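# Drape a patch cord over two cable-manager fingers

## Task

Lay the patch cord across both fingers of the cable manager so it rests beyond their tips, with no part of the cord sagging more than a little lower than its plugs. It must stay there with the robot no longer holding it and must be at rest when checked. At no point may the cord be driven into the solid body of a manager finger, a plug boot or the switch face. Release the cord and move the grippers away at the end.

## Robot and tools

Robot: two arms, left_arm and right_arm, each ending in a parallel two-finger gripper. The names are labels only, not image sides. left_arm sits on the +y side.

Frame: one shared scene frame for all poses. The origin is on the table top midway between the arms, +x points out over the table, +z points up. Positions are in metres. Orientations are unit quaternions written w first (qw, qx, qy, qz). In a gripper's own axes the fingers point along +z and close along y. end_effector_position is the spot between the finger pads, roughly 1 cm short of the fingertips. Reported hand positions can be a little wrong, more so at long reach, and motions often finish a centimetre or more off target, usually low.

A row is always 16 numbers, covering both arms even if only one moves: left_arm x, y, z, qw, qx, qy, qz, opening, then right_arm in the same 8-number order. x, y, z and the quaternion are an absolute target pose for that gripper in the scene frame, not an offset. opening runs from -1 (closed) to +1 (fully open, 0.094 m); it is a target opening. To keep an arm still, resend the exact pose and opening from the last result before it was meant to stay, and reuse the same quaternion every time to hold an orientation rather than copying the drifting reported one. Targets more than 0.6 m from an arm's last reported position along any gripper axis get the call refused. Each control step the commanded pose is clipped to within 70 mm and 16 degrees of the measured one; position wins over orientation if both cannot be met.

Tools:
- execute_actions: argument actions is a list holding at most one item, or empty. An empty list just returns the state. An item with rows (1 to 15 rows of 16 numbers) and optional steps (1 to 15, default 15) runs that many control steps of 1/30 s, one row per step, the last row repeating. An item with only steps (up to 300) is a wait counted from the previous result. Optional pictures (true/false) controls whether camera images come back; they do by default.
- move: argument target is one 16-number row as above; optional speed in m/s, 0.002 to 0.5, default 0.25 (turning up to twice that in rad/s). Both grippers travel straight toward their poses and finish together, in 0.5 to 10 s; paths do not avoid obstacles or the other arm. The opening is applied at the start. The result adds a move: line giving how it ended (done, off_target, moving, held, fault) and which limits acted (paced = pose clipped, held = some steps blocked, after which the arm may jump fast), plus each gripper's distance from its pose.
- wait: argument seconds, 0 to 10; lets the scene run with no new command.
- zoom_image: argument camera (cam_head_left or cam_head_right) and region [x0, y0, x1, y1] in that image's pixels, origin top-left, at most 504 by 504. Gives a closer look.
- finished_scene: argument scene, the number of the current scene. Ends it irreversibly and reports whether the job was done.

Result lines: the state line lists left_arm: ... | right_arm: ... with each gripper's position and quaternion. grip_measured is the measured finger opening on the command scale (each gripper may read about 1 mm off consistently); the last Joint positions value is the opening in metres. Joint torques follow the joint order, are nonzero even in free air and are noisy. A pose unreachable line means the clearance check altered or blocked that arm's command; HELD marks steps where a row was not fully sent. Hand target shows the pose the controller is currently driving toward. FAULT and OVER-TEMPERATURE FAULT lines report an arm stop; MOTOR HOT warns from 75 °C, and holding loads heats motors. At 90 °C an arm halts for 10 s; at 100 °C it drops everything and falls.

After an action ends, each arm only continues to its last clipped pose (at most 70 mm further), so check the result and command the rest. The simulation keeps running while you compose replies.

Gripping: to hold something, command an opening below grip_measured; about 0.03 below is firm, less is lighter. Very thin parts are held more weakly.

Cameras: cam_head_left and cam_head_right, both 896x504, head-mounted looking down at the table; calibration may be slightly off.

Avoid: driving the cord into a manager finger, plug boot or switch face; fast or deep contacts (faster and farther past contact means harder pushes); dropping or slamming things; knocking anything off the table; arms colliding or pushing each other. Loose objects may occasionally get nudged by outside disturbances. Finish with the cord settled and motionless, grippers opened and backed away.

Each tool is called after ">>>" as name(argument=value, ...) on one line, values as JSON.

## Session

>>> execute_actions(actions=[])

Scene clock: 0.00 s of 5233.50 s.
left_arm: end_effector_position=(+0.3236, +0.1416, +0.2539) grip_measured=+1.000 end_effector_quat_wxyz=(+0.527, +0.146, +0.733, -0.406) | right_arm: end_effector_position=(+0.4804, -0.5834, +0.3613) grip_measured=+1.000 end_effector_quat_wxyz=(+0.248, +0.074, +0.702, -0.664)
Joint positions: left_arm=[-0.369  0.95   0.509  0.318  0.334 -0.419  0.094] | right_arm=[-0.268  1.882  1.604  0.284  0.998 -1.114  0.094]
Joint velocities: left_arm=[ 0.002  0.012 -0.002 -0.051  0.037 -0.022  0.   ] | right_arm=[-0.002 -0.002 -0.007  0.007 -0.051  0.007  0.   ]
Joint torques (N m, as the arm reports them, + toward a larger angle): no reading
Motor temperatures (°C, as the motors report them): left_arm=[22 24 24 24 26 25] | right_arm=[25 24 23 24 26 24]
Hand target (left_arm): +0.323, +0.142, +0.253; +0.525, +0.146, +0.734, -0.404
Hand target (right_arm): +0.477, -0.582, +0.373; +0.260, +0.084, +0.695, -0.665

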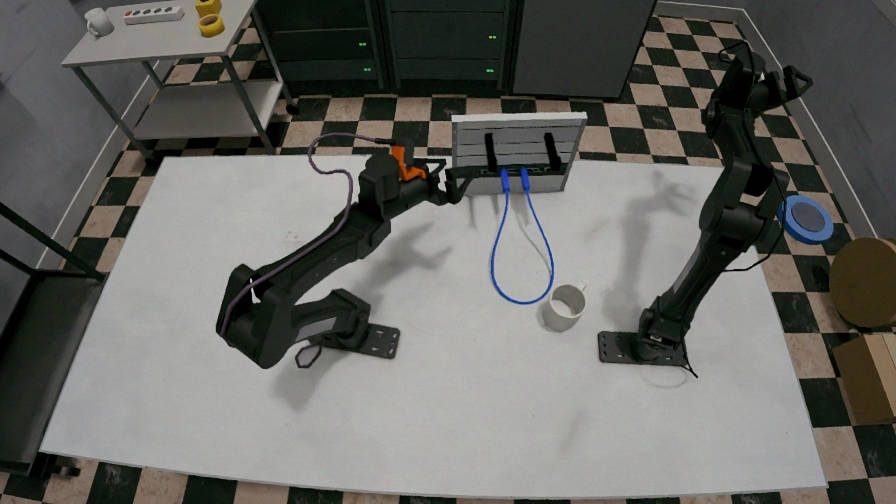

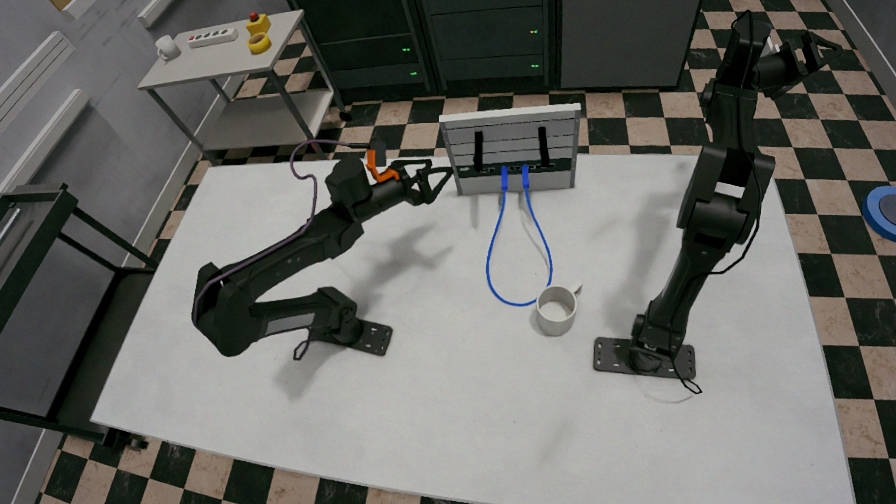

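>>> zoom_image(camera="cam_head_left", region=[420, 90, 640, 340])

>>> zoom_image(camera="cam_head_right", region=[420, 90, 640, 340])

Region (420, 90, 640, 340) of cam_head_left's 896x504 image, scaled by 2.016, with more detail than that image has; it fills the left 444 columns of this view, and the rest is white.

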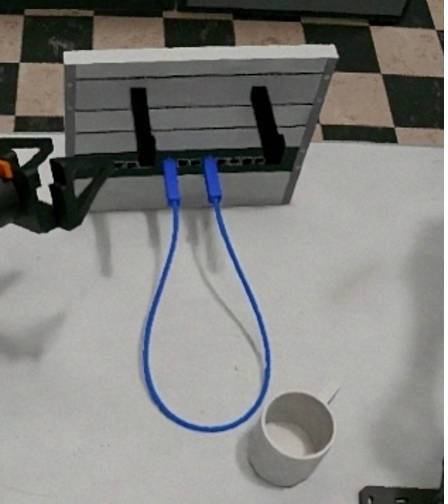

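Region (420, 90, 640, 340) of cam_head_right's 896x504 image, scaled by 2.016, with more detail than that image has; it fills the left 444 columns of this view, and the rest is white.

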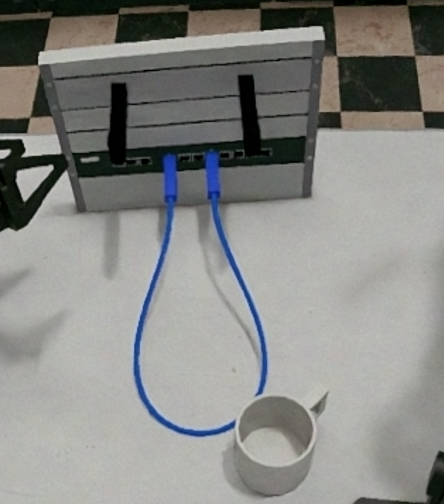

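>>> move(target=[0.19,0.074,0.10,0,0,1,0,0.0,0.205,-0.068,0.13,0,0,1,0,-0.15], speed=0.3)

Scene clock: 24.13 s of 5233.50 s.
left_arm: end_effector_position=(+0.2091, +0.0737, +0.1092) grip_measured=+0.002 end_effector_quat_wxyz=(+0.053, +0.018, +0.997, -0.050) | right_arm: end_effector_position=(+0.2339, -0.1172, +0.1568) grip_measured=-0.148 end_effector_quat_wxyz=(+0.027, -0.018, +0.996, -0.085)
Joint positions: left_arm=[-0.943  1.676  1.333 -1.089 -0.045 -1.05   0.047] | right_arm=[ 0.837  1.586  1.424 -1.488  0.161  0.756  0.04 ]
Joint velocities: left_arm=[-0.002  0.022  0.012 -0.007 -0.022  0.066  0.001] | right_arm=[-0.017  0.007 -0.012  0.037 -0.007  0.022 -0.001]
Joint torques (N m, as the arm reports them, + toward a larger angle): left_arm=[-0.1  -8.28  5.8   0.76 -0.09  0.04] | right_arm=[-0.89 -6.34  6.15 -0.01  0.23 -0.01]
Motor temperatures (°C, as the motors report them): left_arm=[22 25 28 27 26 25] | right_arm=[25 34 28 27 26 24]
Hand target (left_arm): +0.209, +0.075, +0.111; +0.055, +0.018, +0.997, -0.050
Hand target (right_arm): +0.236, -0.120, +0.159; +0.031, -0.015, +0.995, -0.088
Off the commanded pose (left_arm): 0.021 m, 9 deg.
Off the commanded pose (right_arm): 0.063 m, 10 deg.
After step 90, 18.17 s passed at rest.
move: held (left_arm, right_arm); limits=held; held on 12 of 89 steps (right_arm, left_arm), including the last (right_arm, left_arm)
pose unreachable (left arm): on one or more control steps of this call this arm could not follow its commanded pose, so it was not sent that pose on those steps. On the call's last step it was still not sent that pose. It may still have moved: this result reports where it is.
cause: the commanded pose would bring a part of the arm too close to another arm (this arm's wrist (the part past joint 4) and the other arm's wrist (the part past joint 4), along the way the arms are being sent).
pose unreachable (right arm): on one or more control steps of this call this arm could not follow its commanded pose, so it was not sent that pose on those steps. On the call's last step it was still not sent that pose. It may still have moved: this result reports where it is.
cause: the commanded pose would bring a part of the arm too close to another arm (this arm's wrist (the part past joint 4) and the other arm's wrist (the part past joint 4)).

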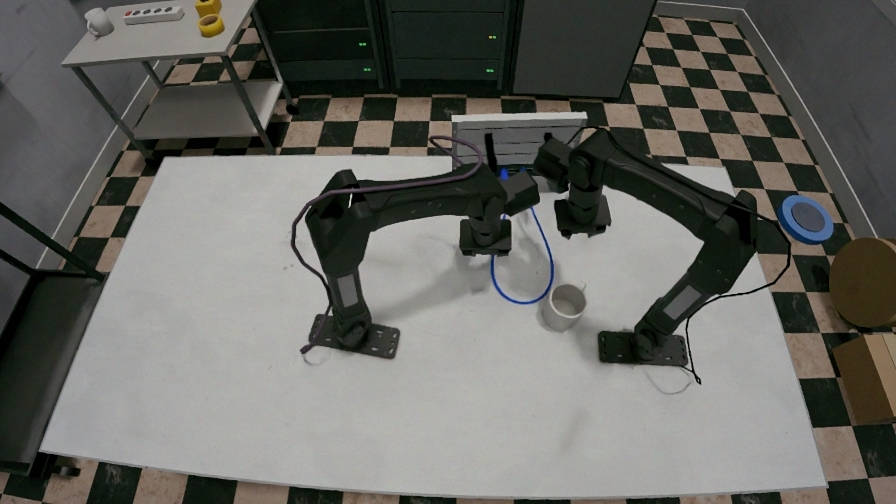

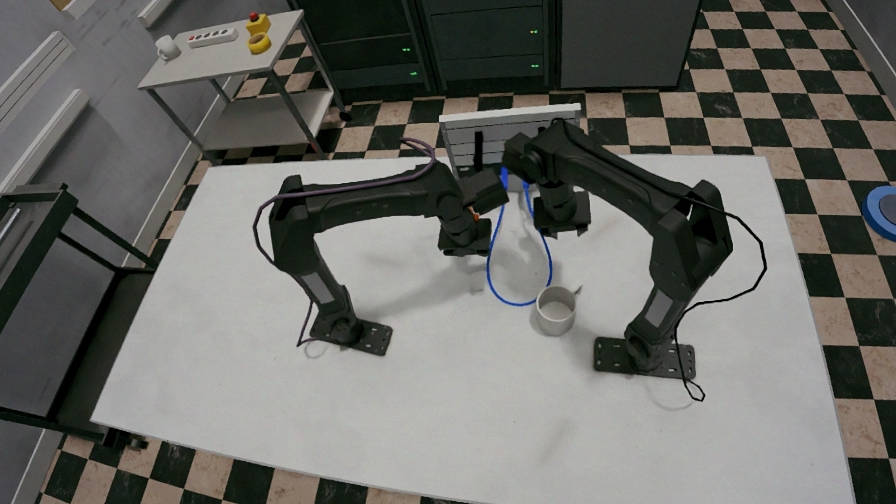

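>>> move(target=[0.185,0.082,0.07,0,0,0.976,-0.216,-0.1,0.205,-0.075,0.08,0,0,0.976,0.216,-0.15], speed=0.15)

Scene clock: 29.00 s of 5233.50 s.
left_arm: end_effector_position=(+0.1853, +0.0787, +0.0680) grip_measured=-0.098 end_effector_quat_wxyz=(+0.001, -0.001, +0.978, -0.211) | right_arm: end_effector_position=(+0.2034, -0.0756, +0.0748) grip_measured=-0.148 end_effector_quat_wxyz=(-0.010, +0.002, +0.979, +0.201)
Joint positions: left_arm=[-0.852  1.46   0.876 -0.623  0.223 -1.042  0.042] | right_arm=[ 0.701  1.338  0.822 -0.816 -0.332  0.694  0.04 ]
Joint velocities: left_arm=[-0.007 -0.002 -0.002  0.022  0.022  0.007  0.001] | right_arm=[ 0.007 -0.012 -0.002  0.095 -0.007 -0.022 -0.   ]
Joint torques (N m, as the arm reports them, + toward a larger angle): left_arm=[ 0.73 -7.46  5.1   1.25  0.21  0.13] | right_arm=[-1.02 -6.48  5.18  0.7  -0.36 -0.04]
Motor temperatures (°C, as the motors report them): left_arm=[22 26 28 27 26 25] | right_arm=[25 33 27 26 26 24]
Hand target (left_arm): +0.185, +0.082, +0.070; +0.002, +0.001, +0.976, -0.216
Hand target (right_arm): +0.205, -0.075, +0.079; -0.000, +0.002, +0.976, +0.216
Off the commanded pose (left_arm): 0.004 m, 1 deg.
Off the commanded pose (right_arm): 0.005 m, 2 deg.
move: done

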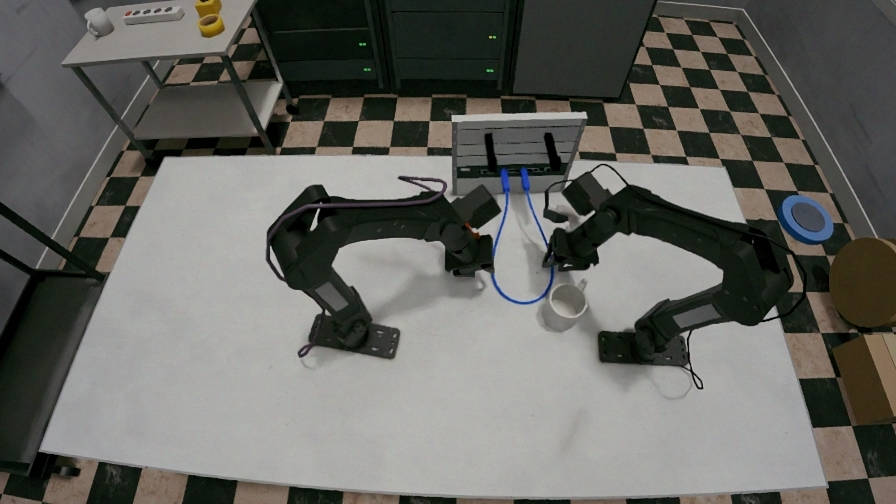

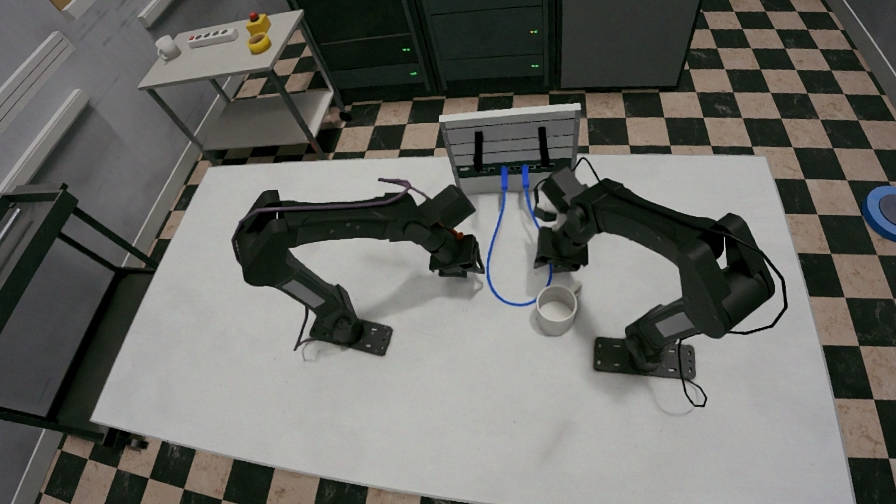

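>>> move(target=[0.185,0.073,0.018,0,0,0.976,-0.216,-0.1,0.205,-0.066,0.018,0,0,0.976,0.216,-0.15], speed=0.08)

>>> zoom_image(camera="cam_head_left", region=[430, 200, 630, 330])

>>> zoom_image(camera="cam_head_right", region=[420, 200, 620, 330])

Scene clock: 31.17 s of 5233.50 s.
left_arm: end_effector_position=(+0.1911, +0.0695, +0.0272) grip_measured=-0.098 end_effector_quat_wxyz=(+0.011, +0.001, +0.974, -0.227) | right_arm: end_effector_position=(+0.2084, -0.0679, +0.0237) grip_measured=-0.148 end_effector_quat_wxyz=(+0.005, +0.004, +0.976, +0.217)
Joint positions: left_arm=[-0.852  1.551  0.765 -0.382  0.224 -1.042  0.042] | right_arm=[ 0.712  1.426  0.657 -0.513 -0.333  0.716  0.04 ]
Joint velocities: left_arm=[ 0.002  0.002  0.002  0.051 -0.095 -0.022  0.   ] | right_arm=[-0.002  0.002 -0.002  0.007 -0.007 -0.007 -0.   ]
Joint torques (N m, as the arm reports them, + toward a larger angle): left_arm=[-0.68 -4.74  4.8   1.34  0.14 -0.05] | right_arm=[ 0.82 -4.01  4.78  0.8  -0.25  0.02]
Motor temperatures (°C, as the motors report them): left_arm=[22 27 28 27 26 25] | right_arm=[25 32 27 26 26 24]
Hand target (left_arm): +0.185, +0.073, +0.018; +0.000, -0.000, +0.976, -0.216
Hand target (right_arm): +0.204, -0.067, +0.018; -0.000, +0.000, +0.976, +0.216
Off the commanded pose (left_arm): 0.012 m, 2 deg.
Off the commanded pose (right_arm): 0.007 m, 1 deg.
move: off_target (left_arm)

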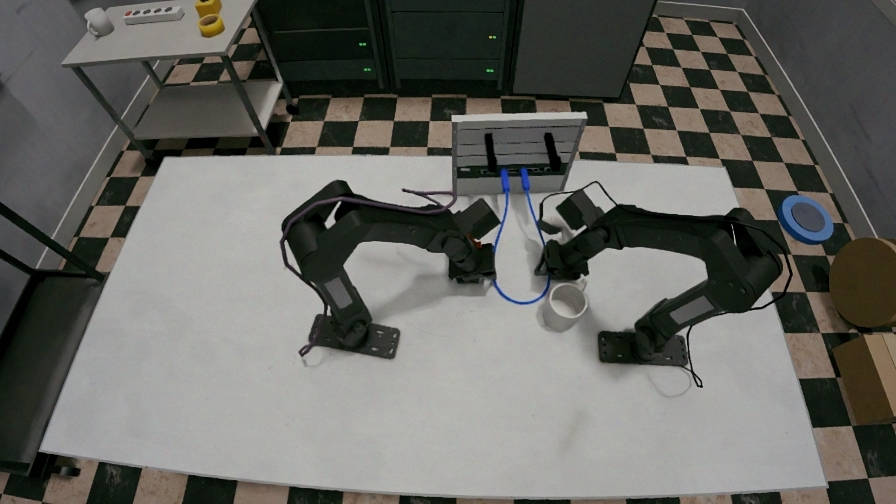

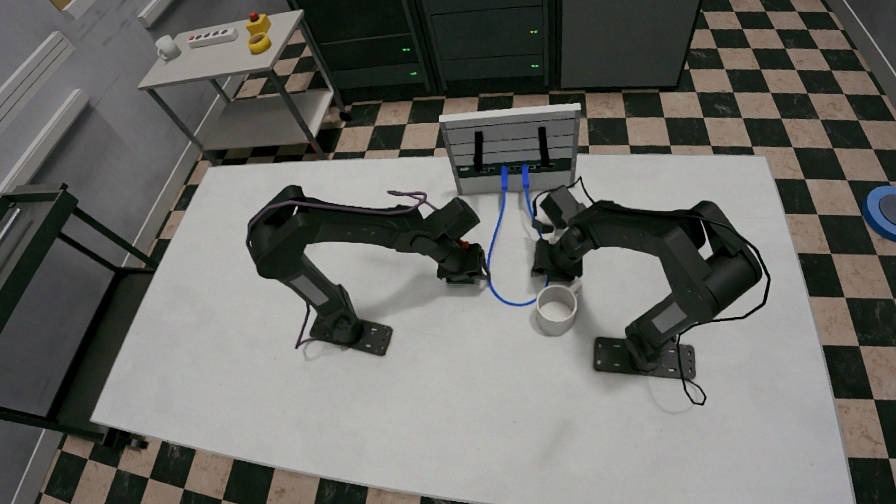

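Region (430, 200, 630, 330) of cam_head_left's 896x504 image, scaled by 2.520, with more detail than that image has; it fills the top 328 rows of this view, and the rest is white.

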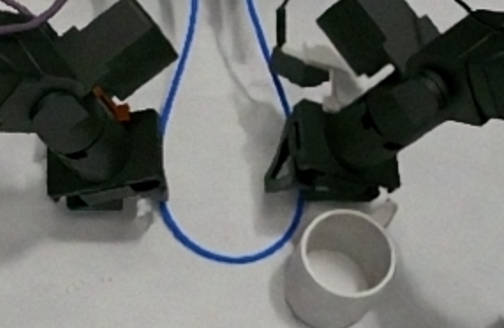

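Region (420, 200, 620, 330) of cam_head_right's 896x504 image, scaled by 2.520, with more detail than that image has; it fills the top 328 rows of this view, and the rest is white.

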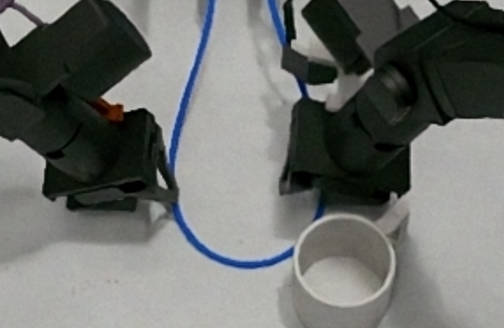

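>>> move(target=[0.185,0.060,0.04,0,0,0.976,-0.216,-0.1,0.205,-0.066,0.018,0,0,0.976,0.216,-0.15], speed=0.08)

>>> move(target=[0.183,0.058,0.012,0,0,0.976,-0.216,-0.1,0.205,-0.066,0.012,0,0,0.976,0.216,-0.15], speed=0.05)

>>> zoom_image(camera="cam_head_left", region=[430, 200, 630, 330])

>>> zoom_image(camera="cam_head_right", region=[420, 200, 620, 330])

Scene clock: 33.90 s of 5233.50 s.
left_arm: end_effector_position=(+0.1865, +0.0618, +0.0393) grip_measured=-0.098 end_effector_quat_wxyz=(+0.003, +0.001, +0.975, -0.222) | right_arm: end_effector_position=(+0.2090, -0.0674, +0.0239) grip_measured=-0.148 end_effector_quat_wxyz=(+0.006, +0.003, +0.976, +0.218)
Joint positions: left_arm=[-0.876  1.551  0.825 -0.453  0.224 -1.066  0.042] | right_arm=[ 0.712  1.426  0.657 -0.51  -0.333  0.716  0.04 ]
Joint velocities: left_arm=[ 0.017  0.007 -0.017  0.022 -0.051  0.037  0.   ] | right_arm=[ 0.002  0.012 -0.012  0.022  0.007  0.007  0.001]
Joint torques (N m, as the arm reports them, + toward a larger angle): left_arm=[-0.8  -5.35  7.25  1.15  0.05 -0.06] | right_arm=[ 0.89 -3.81  4.93  0.81 -0.24  0.04]
Motor temperatures (°C, as the motors report them): left_arm=[22 27 28 27 26 25] | right_arm=[25 31 27 26 26 24]
Hand target (left_arm): +0.185, +0.060, +0.040; -0.000, -0.000, +0.976, -0.216
Hand target (right_arm): +0.205, -0.066, +0.018; +0.000, -0.000, +0.976, +0.216
Off the commanded pose (left_arm): 0.002 m, 1 deg.
Off the commanded pose (right_arm): 0.007 m, 1 deg.
move: done

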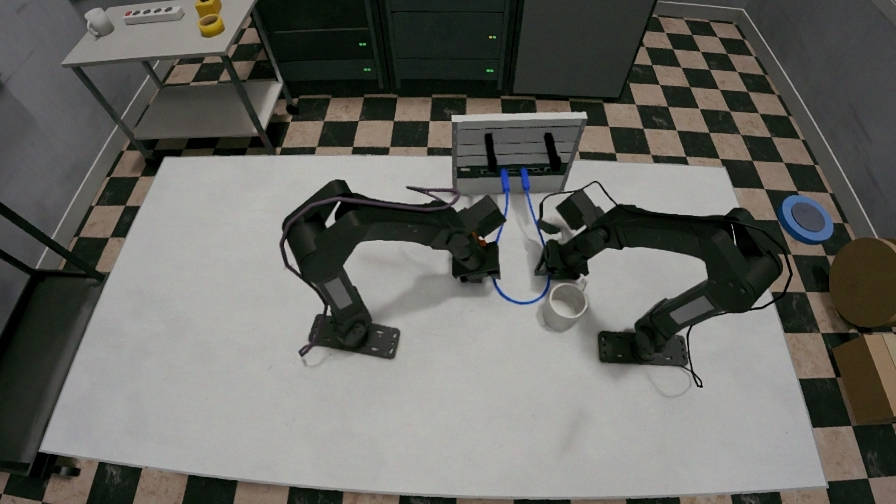

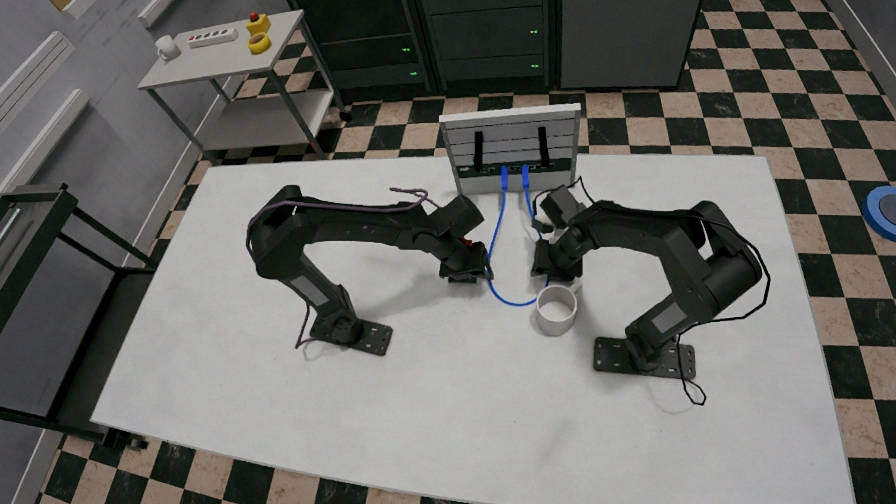

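Scene clock: 34.90 s of 5233.50 s.
left_arm: end_effector_position=(+0.1883, +0.0528, +0.0235) grip_measured=-0.098 end_effector_quat_wxyz=(+0.006, +0.002, +0.973, -0.232) | right_arm: end_effector_position=(+0.2107, -0.0661, +0.0191) grip_measured=-0.148 end_effector_quat_wxyz=(+0.009, +0.003, +0.976, +0.220)
Joint positions: left_arm=[-0.885  1.604  0.796 -0.347  0.224 -1.076  0.042] | right_arm=[ 0.712  1.443  0.646 -0.477 -0.333  0.716  0.04 ]
Joint velocities: left_arm=[-0.007 -0.002 -0.012 -0.037 -0.022  0.022 -0.   ] | right_arm=[ 0.002  0.002 -0.007  0.007 -0.007 -0.007 -0.001]
Joint torques (N m, as the arm reports them, + toward a larger angle): left_arm=[-0.83 -4.84  4.71  1.37 -0.02 -0.04] | right_arm=[ 0.89 -3.97  4.55  0.78 -0.25  0.05]
Motor temperatures (°C, as the motors report them): left_arm=[22 27 28 27 26 25] | right_arm=[25 31 27 26 26 24]
Hand target (left_arm): +0.183, +0.058, +0.012; -0.000, -0.000, +0.976, -0.216
Hand target (right_arm): +0.205, -0.066, +0.012; +0.000, -0.000, +0.976, +0.216
Off the commanded pose (left_arm): 0.014 m, 2 deg.
Off the commanded pose (right_arm): 0.009 m, 1 deg.
move: off_target (left_arm)

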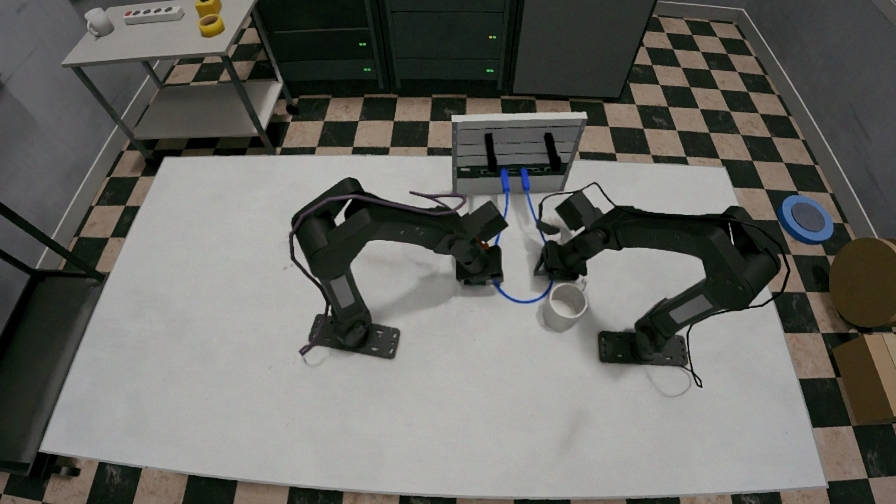

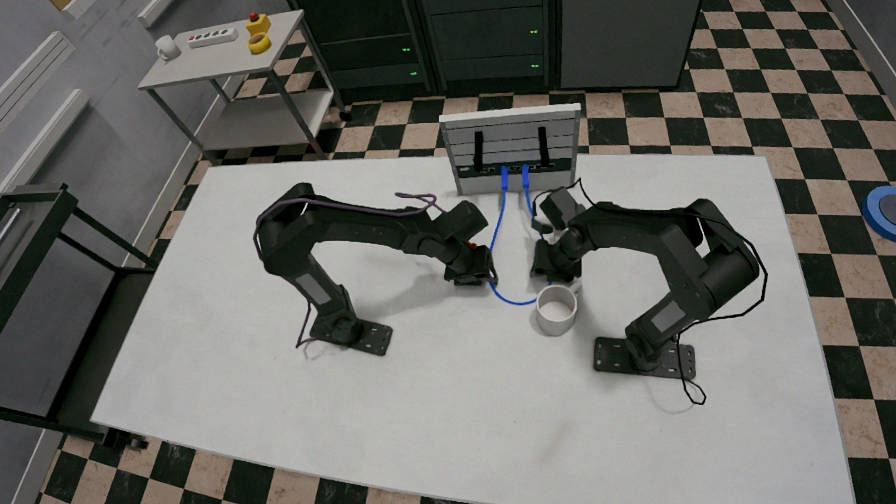

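Region (430, 200, 630, 330) of cam_head_left's 896x504 image, scaled by 2.520, with more detail than that image has; it fills the top 328 rows of this view, and the rest is white.

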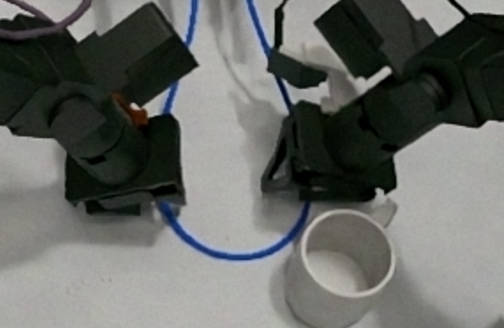

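Region (420, 200, 620, 330) of cam_head_right's 896x504 image, scaled by 2.520, with more detail than that image has; it fills the top 328 rows of this view, and the rest is white.

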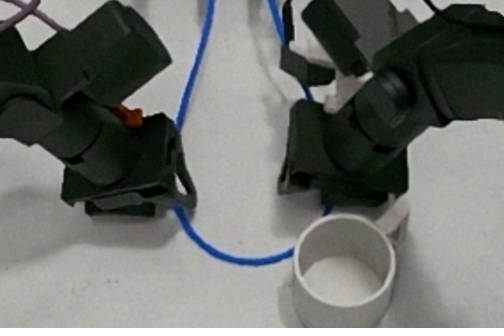

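>>> move(target=[0.185,0.058,0.004,0,0,0.976,-0.216,-0.55,0.205,-0.066,0.006,0,0,0.976,0.216,-0.55], speed=0.02)

>>> zoom_image(camera="cam_head_left", region=[430, 200, 630, 330])

>>> zoom_image(camera="cam_head_right", region=[420, 200, 620, 330])

Scene clock: 37.50 s of 5233.50 s.
left_arm: end_effector_position=(+0.1902, +0.0497, +0.0179) grip_measured=-0.548 end_effector_quat_wxyz=(+0.008, +0.002, +0.972, -0.236) | right_arm: end_effector_position=(+0.2101, -0.0664, +0.0127) grip_measured=-0.548 end_effector_quat_wxyz=(+0.007, +0.003, +0.976, +0.219)
Joint positions: left_arm=[-0.885  1.626  0.789 -0.309  0.224 -1.076  0.021] | right_arm=[ 0.712  1.459  0.631 -0.448 -0.333  0.717  0.021]
Joint velocities: left_arm=[ 0.002 -0.007 -0.007 -0.051 -0.022  0.037 -0.   ] | right_arm=[ 0.007  0.002  0.007 -0.022 -0.051  0.007  0.001]
Joint torques (N m, as the arm reports them, + toward a larger angle): left_arm=[-0.31 -4.76  4.29  1.39  0.04  0.  ] | right_arm=[ 0.9  -4.03  4.5   0.79 -0.23  0.03]
Motor temperatures (°C, as the motors report them): left_arm=[22 27 28 27 26 25] | right_arm=[25 30 26 26 26 24]
Hand target (left_arm): +0.185, +0.058, +0.005; -0.000, +0.000, +0.976, -0.216
Hand target (right_arm): +0.205, -0.066, +0.006; -0.000, +0.000, +0.976, +0.216
Off the commanded pose (left_arm): 0.017 m, 3 deg.
Off the commanded pose (right_arm): 0.008 m, 1 deg.
move: off_target (left_arm)

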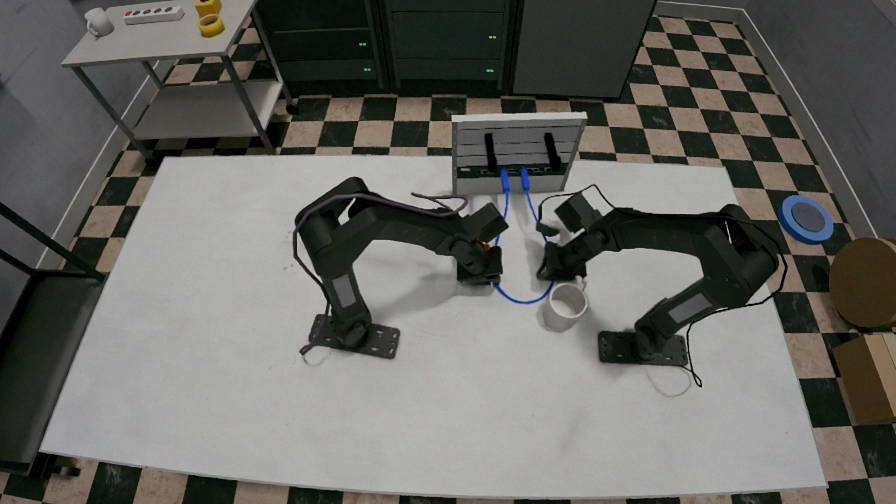

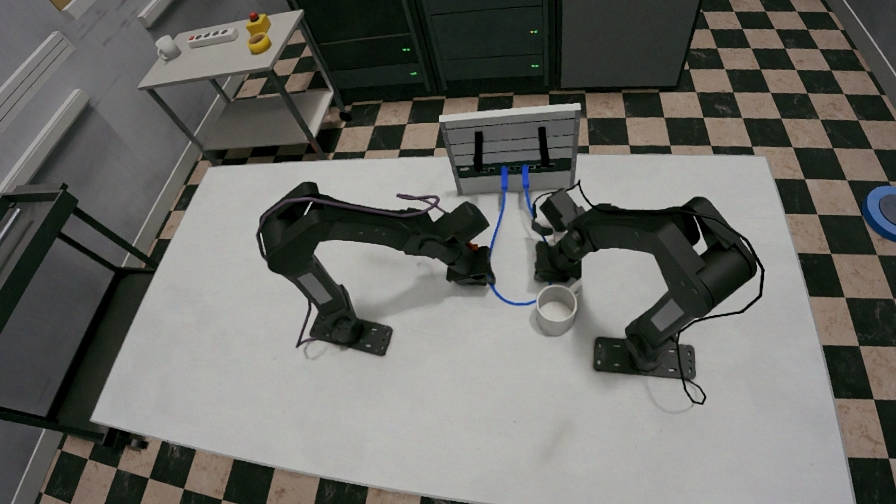

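Region (430, 200, 630, 330) of cam_head_left's 896x504 image, scaled by 2.520, with more detail than that image has; it fills the top 328 rows of this view, and the rest is white.

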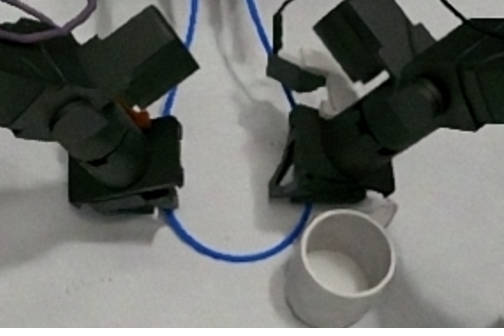

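Region (420, 200, 620, 330) of cam_head_right's 896x504 image, scaled by 2.520, with more detail than that image has; it fills the top 328 rows of this view, and the rest is white.

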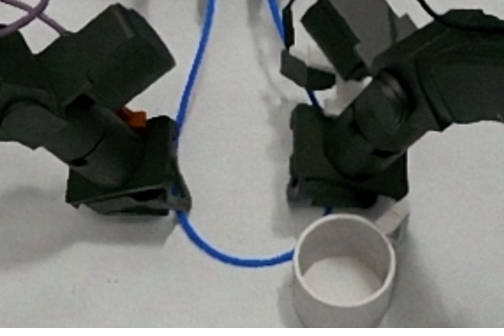

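>>> move(target=[0.187,0.058,-0.002,0,0,0.976,-0.216,-0.78,0.206,-0.066,0.002,0,0,0.976,0.216,-0.78], speed=0.02)

>>> move(target=[0.187,0.058,-0.002,0,0,0.976,-0.216,-0.93,0.206,-0.066,0.002,0,0,0.976,0.216,-0.93], speed=0.02)

Scene clock: 39.50 s of 5233.50 s.
left_arm: end_effector_position=(+0.1921, +0.0465, +0.0153) grip_measured=-0.778 end_effector_quat_wxyz=(+0.011, +0.003, +0.971, -0.241) | right_arm: end_effector_position=(+0.2123, -0.0646, +0.0105) grip_measured=-0.778 end_effector_quat_wxyz=(+0.009, +0.003, +0.975, +0.220)
Joint positions: left_arm=[-0.885  1.64   0.785 -0.28   0.224 -1.076  0.01 ] | right_arm=[ 0.712  1.473  0.631 -0.429 -0.334  0.717  0.01 ]
Joint velocities: left_arm=[ 0.007 -0.002 -0.022 -0.022 -0.007 -0.037 -0.001] | right_arm=[-0.027 -0.007 -0.012  0.051 -0.007 -0.066 -0.   ]
Joint torques (N m, as the arm reports them, + toward a larger angle): left_arm=[ 0.16 -4.54  3.93  1.33  0.06  0.06] | right_arm=[ 0.61 -4.06  4.02  0.81 -0.24 -0.01]
Motor temperatures (°C, as the motors report them): left_arm=[22 27 28 26 26 25] | right_arm=[25 30 26 26 26 24]
Hand target (left_arm): +0.187, +0.058, -0.001; -0.000, -0.000, +0.976, -0.216
Hand target (right_arm): +0.206, -0.066, +0.003; +0.000, -0.000, +0.976, +0.216
Off the commanded pose (left_arm): 0.021 m, 3 deg.
Off the commanded pose (right_arm): 0.011 m, 1 deg.
move: off_target (left_arm, right_arm)

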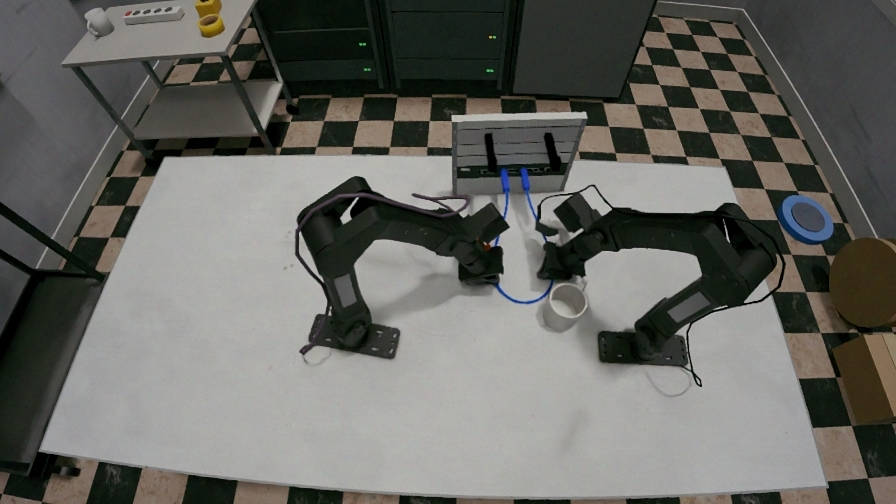

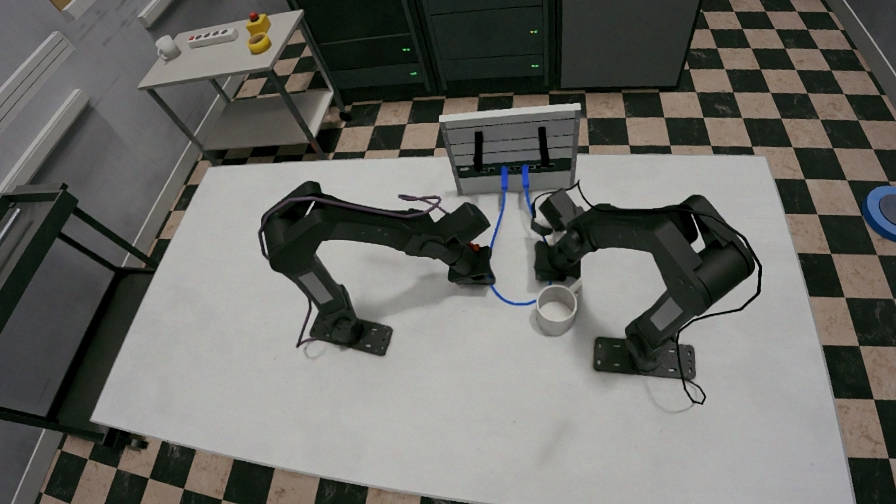

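Scene clock: 41.13 s of 5233.50 s.
left_arm: end_effector_position=(+0.1923, +0.0461, +0.0155) grip_measured=-0.905 end_effector_quat_wxyz=(+0.012, +0.003, +0.970, -0.242) | right_arm: end_effector_position=(+0.2124, -0.0645, +0.0105) grip_measured=-0.928 end_effector_quat_wxyz=(+0.010, +0.003, +0.975, +0.221)
Joint positions: left_arm=[-0.885  1.64   0.785 -0.278  0.224 -1.076  0.004] | right_arm=[ 0.712  1.473  0.631 -0.428 -0.334  0.717  0.003]
Joint velocities: left_arm=[-0.017  0.012 -0.007 -0.081  0.022  0.007 -0.   ] | right_arm=[-0.002 -0.007 -0.002 -0.022 -0.037 -0.037  0.   ]
Joint torques (N m, as the arm reports them, + toward a larger angle): left_arm=[ 0.15 -4.49  3.98  1.36  0.07  0.06] | right_arm=[ 0.65 -3.97  4.01  0.81 -0.24  0.01]
Motor temperatures (°C, as the motors report them): left_arm=[22 27 28 26 26 25] | right_arm=[25 29 26 26 26 24]
Hand target (left_arm): +0.187, +0.058, -0.001; -0.000, -0.000, +0.976, -0.216
Hand target (right_arm): +0.206, -0.066, +0.002; -0.000, -0.000, +0.976, +0.216
Off the commanded pose (left_arm): 0.022 m, 3 deg.
Off the commanded pose (right_arm): 0.011 m, 1 deg.
move: off_target (left_arm, right_arm)

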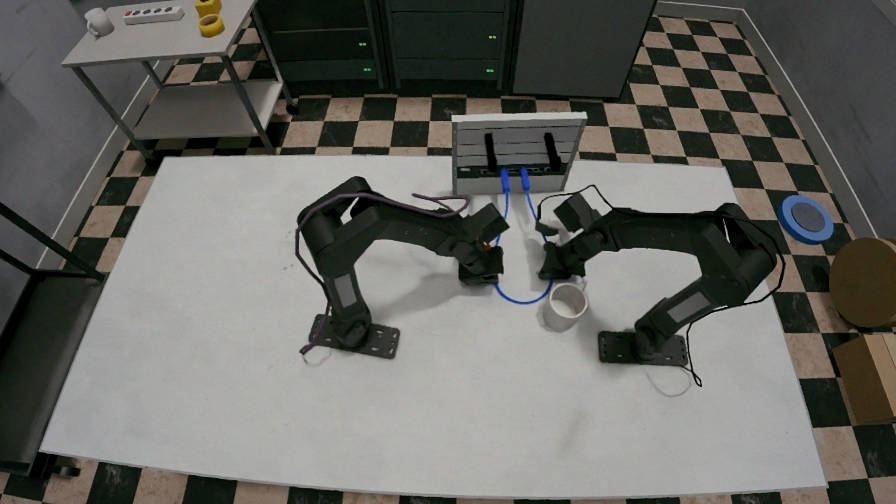

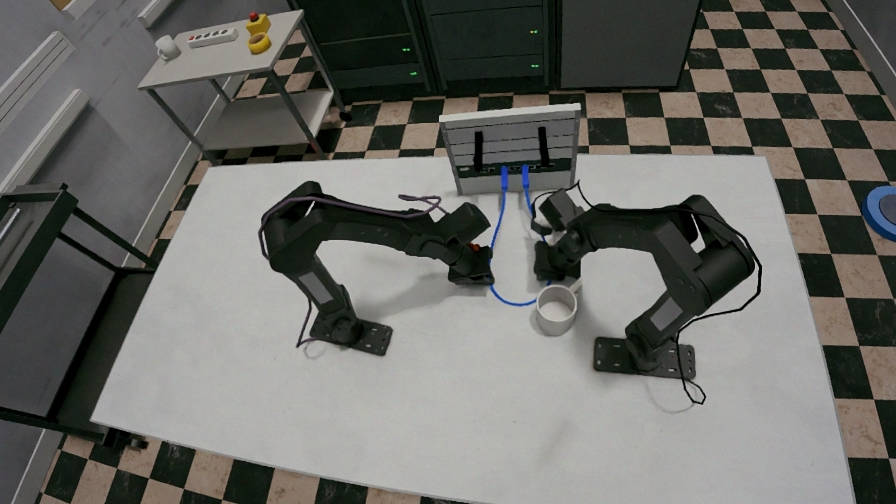

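>>> move(target=[0.192,0.048,0.012,0,0,0.972,-0.236,-0.94,0.208,-0.066,0.06,0,0,0.976,0.216,-0.3], speed=0.06)

>>> zoom_image(camera="cam_head_left", region=[470, 190, 630, 320])

>>> zoom_image(camera="cam_head_right", region=[460, 190, 620, 320])

Scene clock: 43.27 s of 5233.50 s.
left_arm: end_effector_position=(+0.1908, +0.0454, +0.0158) grip_measured=-0.905 end_effector_quat_wxyz=(+0.008, +0.004, +0.970, -0.244) | right_arm: end_effector_position=(+0.2013, -0.0710, +0.0447) grip_measured=-0.302 end_effector_quat_wxyz=(-0.019, +0.007, +0.979, +0.204)
Joint positions: left_arm=[-0.885  1.64   0.785 -0.278  0.233 -1.076  0.004] | right_arm=[ 0.713  1.397  0.739 -0.679 -0.343  0.717  0.033]
Joint velocities: left_arm=[-0.017  0.007 -0.017 -0.022 -0.007 -0.007 -0.   ] | right_arm=[-0.002 -0.007 -0.002  0.066 -0.051 -0.081 -0.   ]
Joint torques (N m, as the arm reports them, + toward a larger angle): left_arm=[ 0.76 -5.44  6.25  1.27  0.22  0.05] | right_arm=[ 0.14 -6.62  8.5   0.46 -0.16 -0.06]
Motor temperatures (°C, as the motors report them): left_arm=[22 27 28 26 26 25] | right_arm=[25 29 27 26 26 24]
Hand target (left_arm): +0.192, +0.048, +0.012; +0.000, -0.000, +0.972, -0.236
Hand target (right_arm): +0.208, -0.066, +0.059; +0.000, -0.000, +0.976, +0.216
Off the commanded pose (left_arm): 0.005 m, 1 deg.
Off the commanded pose (right_arm): 0.017 m, 3 deg.
move: off_target (right_arm)

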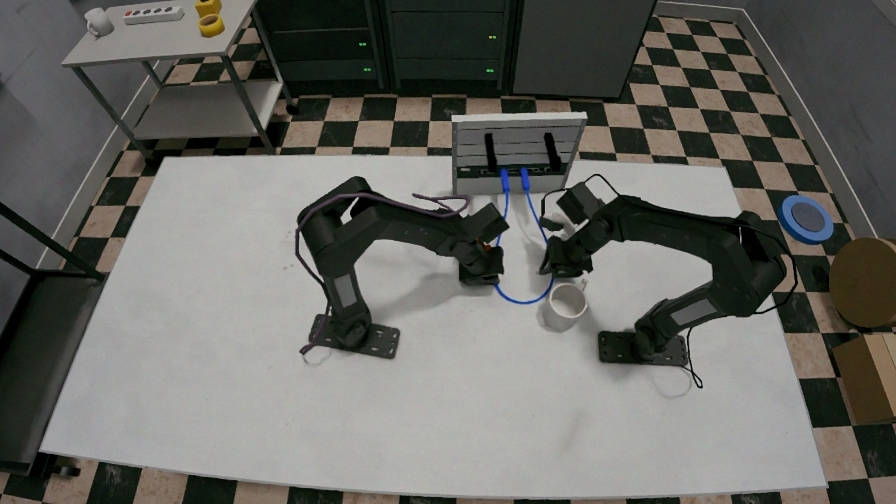

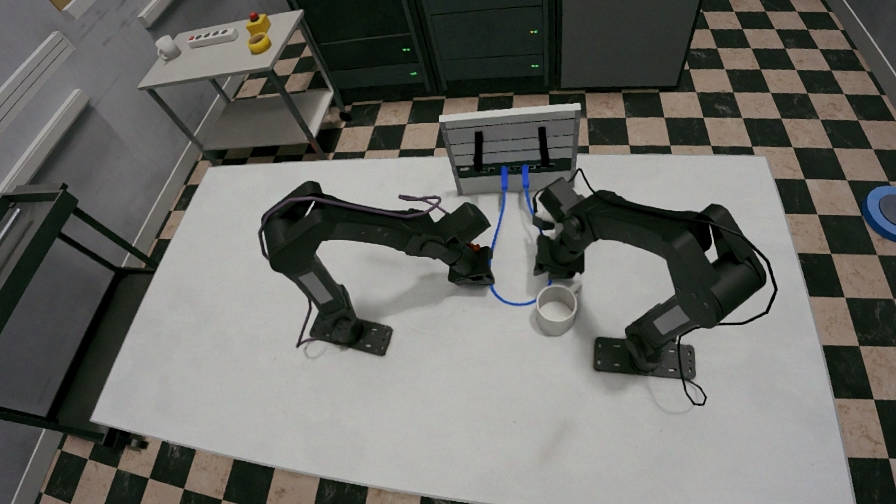

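Region (470, 190, 630, 320) of cam_head_left's 896x504 image, scaled by 3.150, with more detail than that image has; it fills the top 410 rows of this view, and the rest is white.

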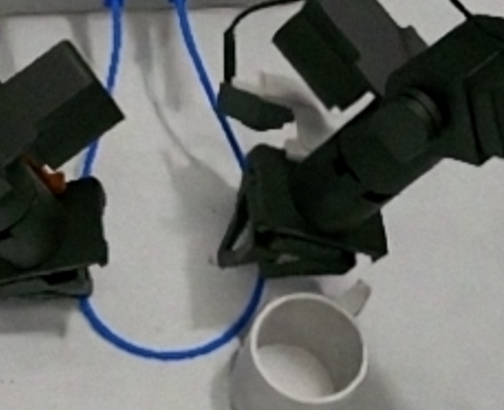

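Region (460, 190, 620, 320) of cam_head_right's 896x504 image, scaled by 3.150, with more detail than that image has; it fills the top 410 rows of this view, and the rest is white.

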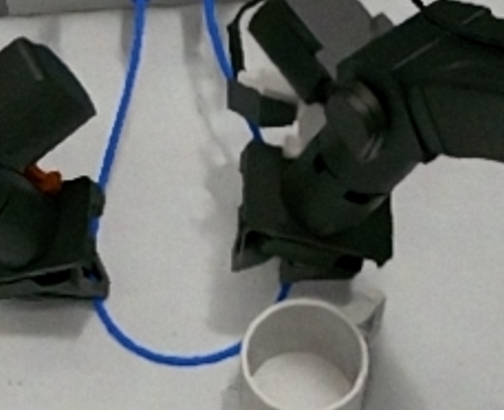

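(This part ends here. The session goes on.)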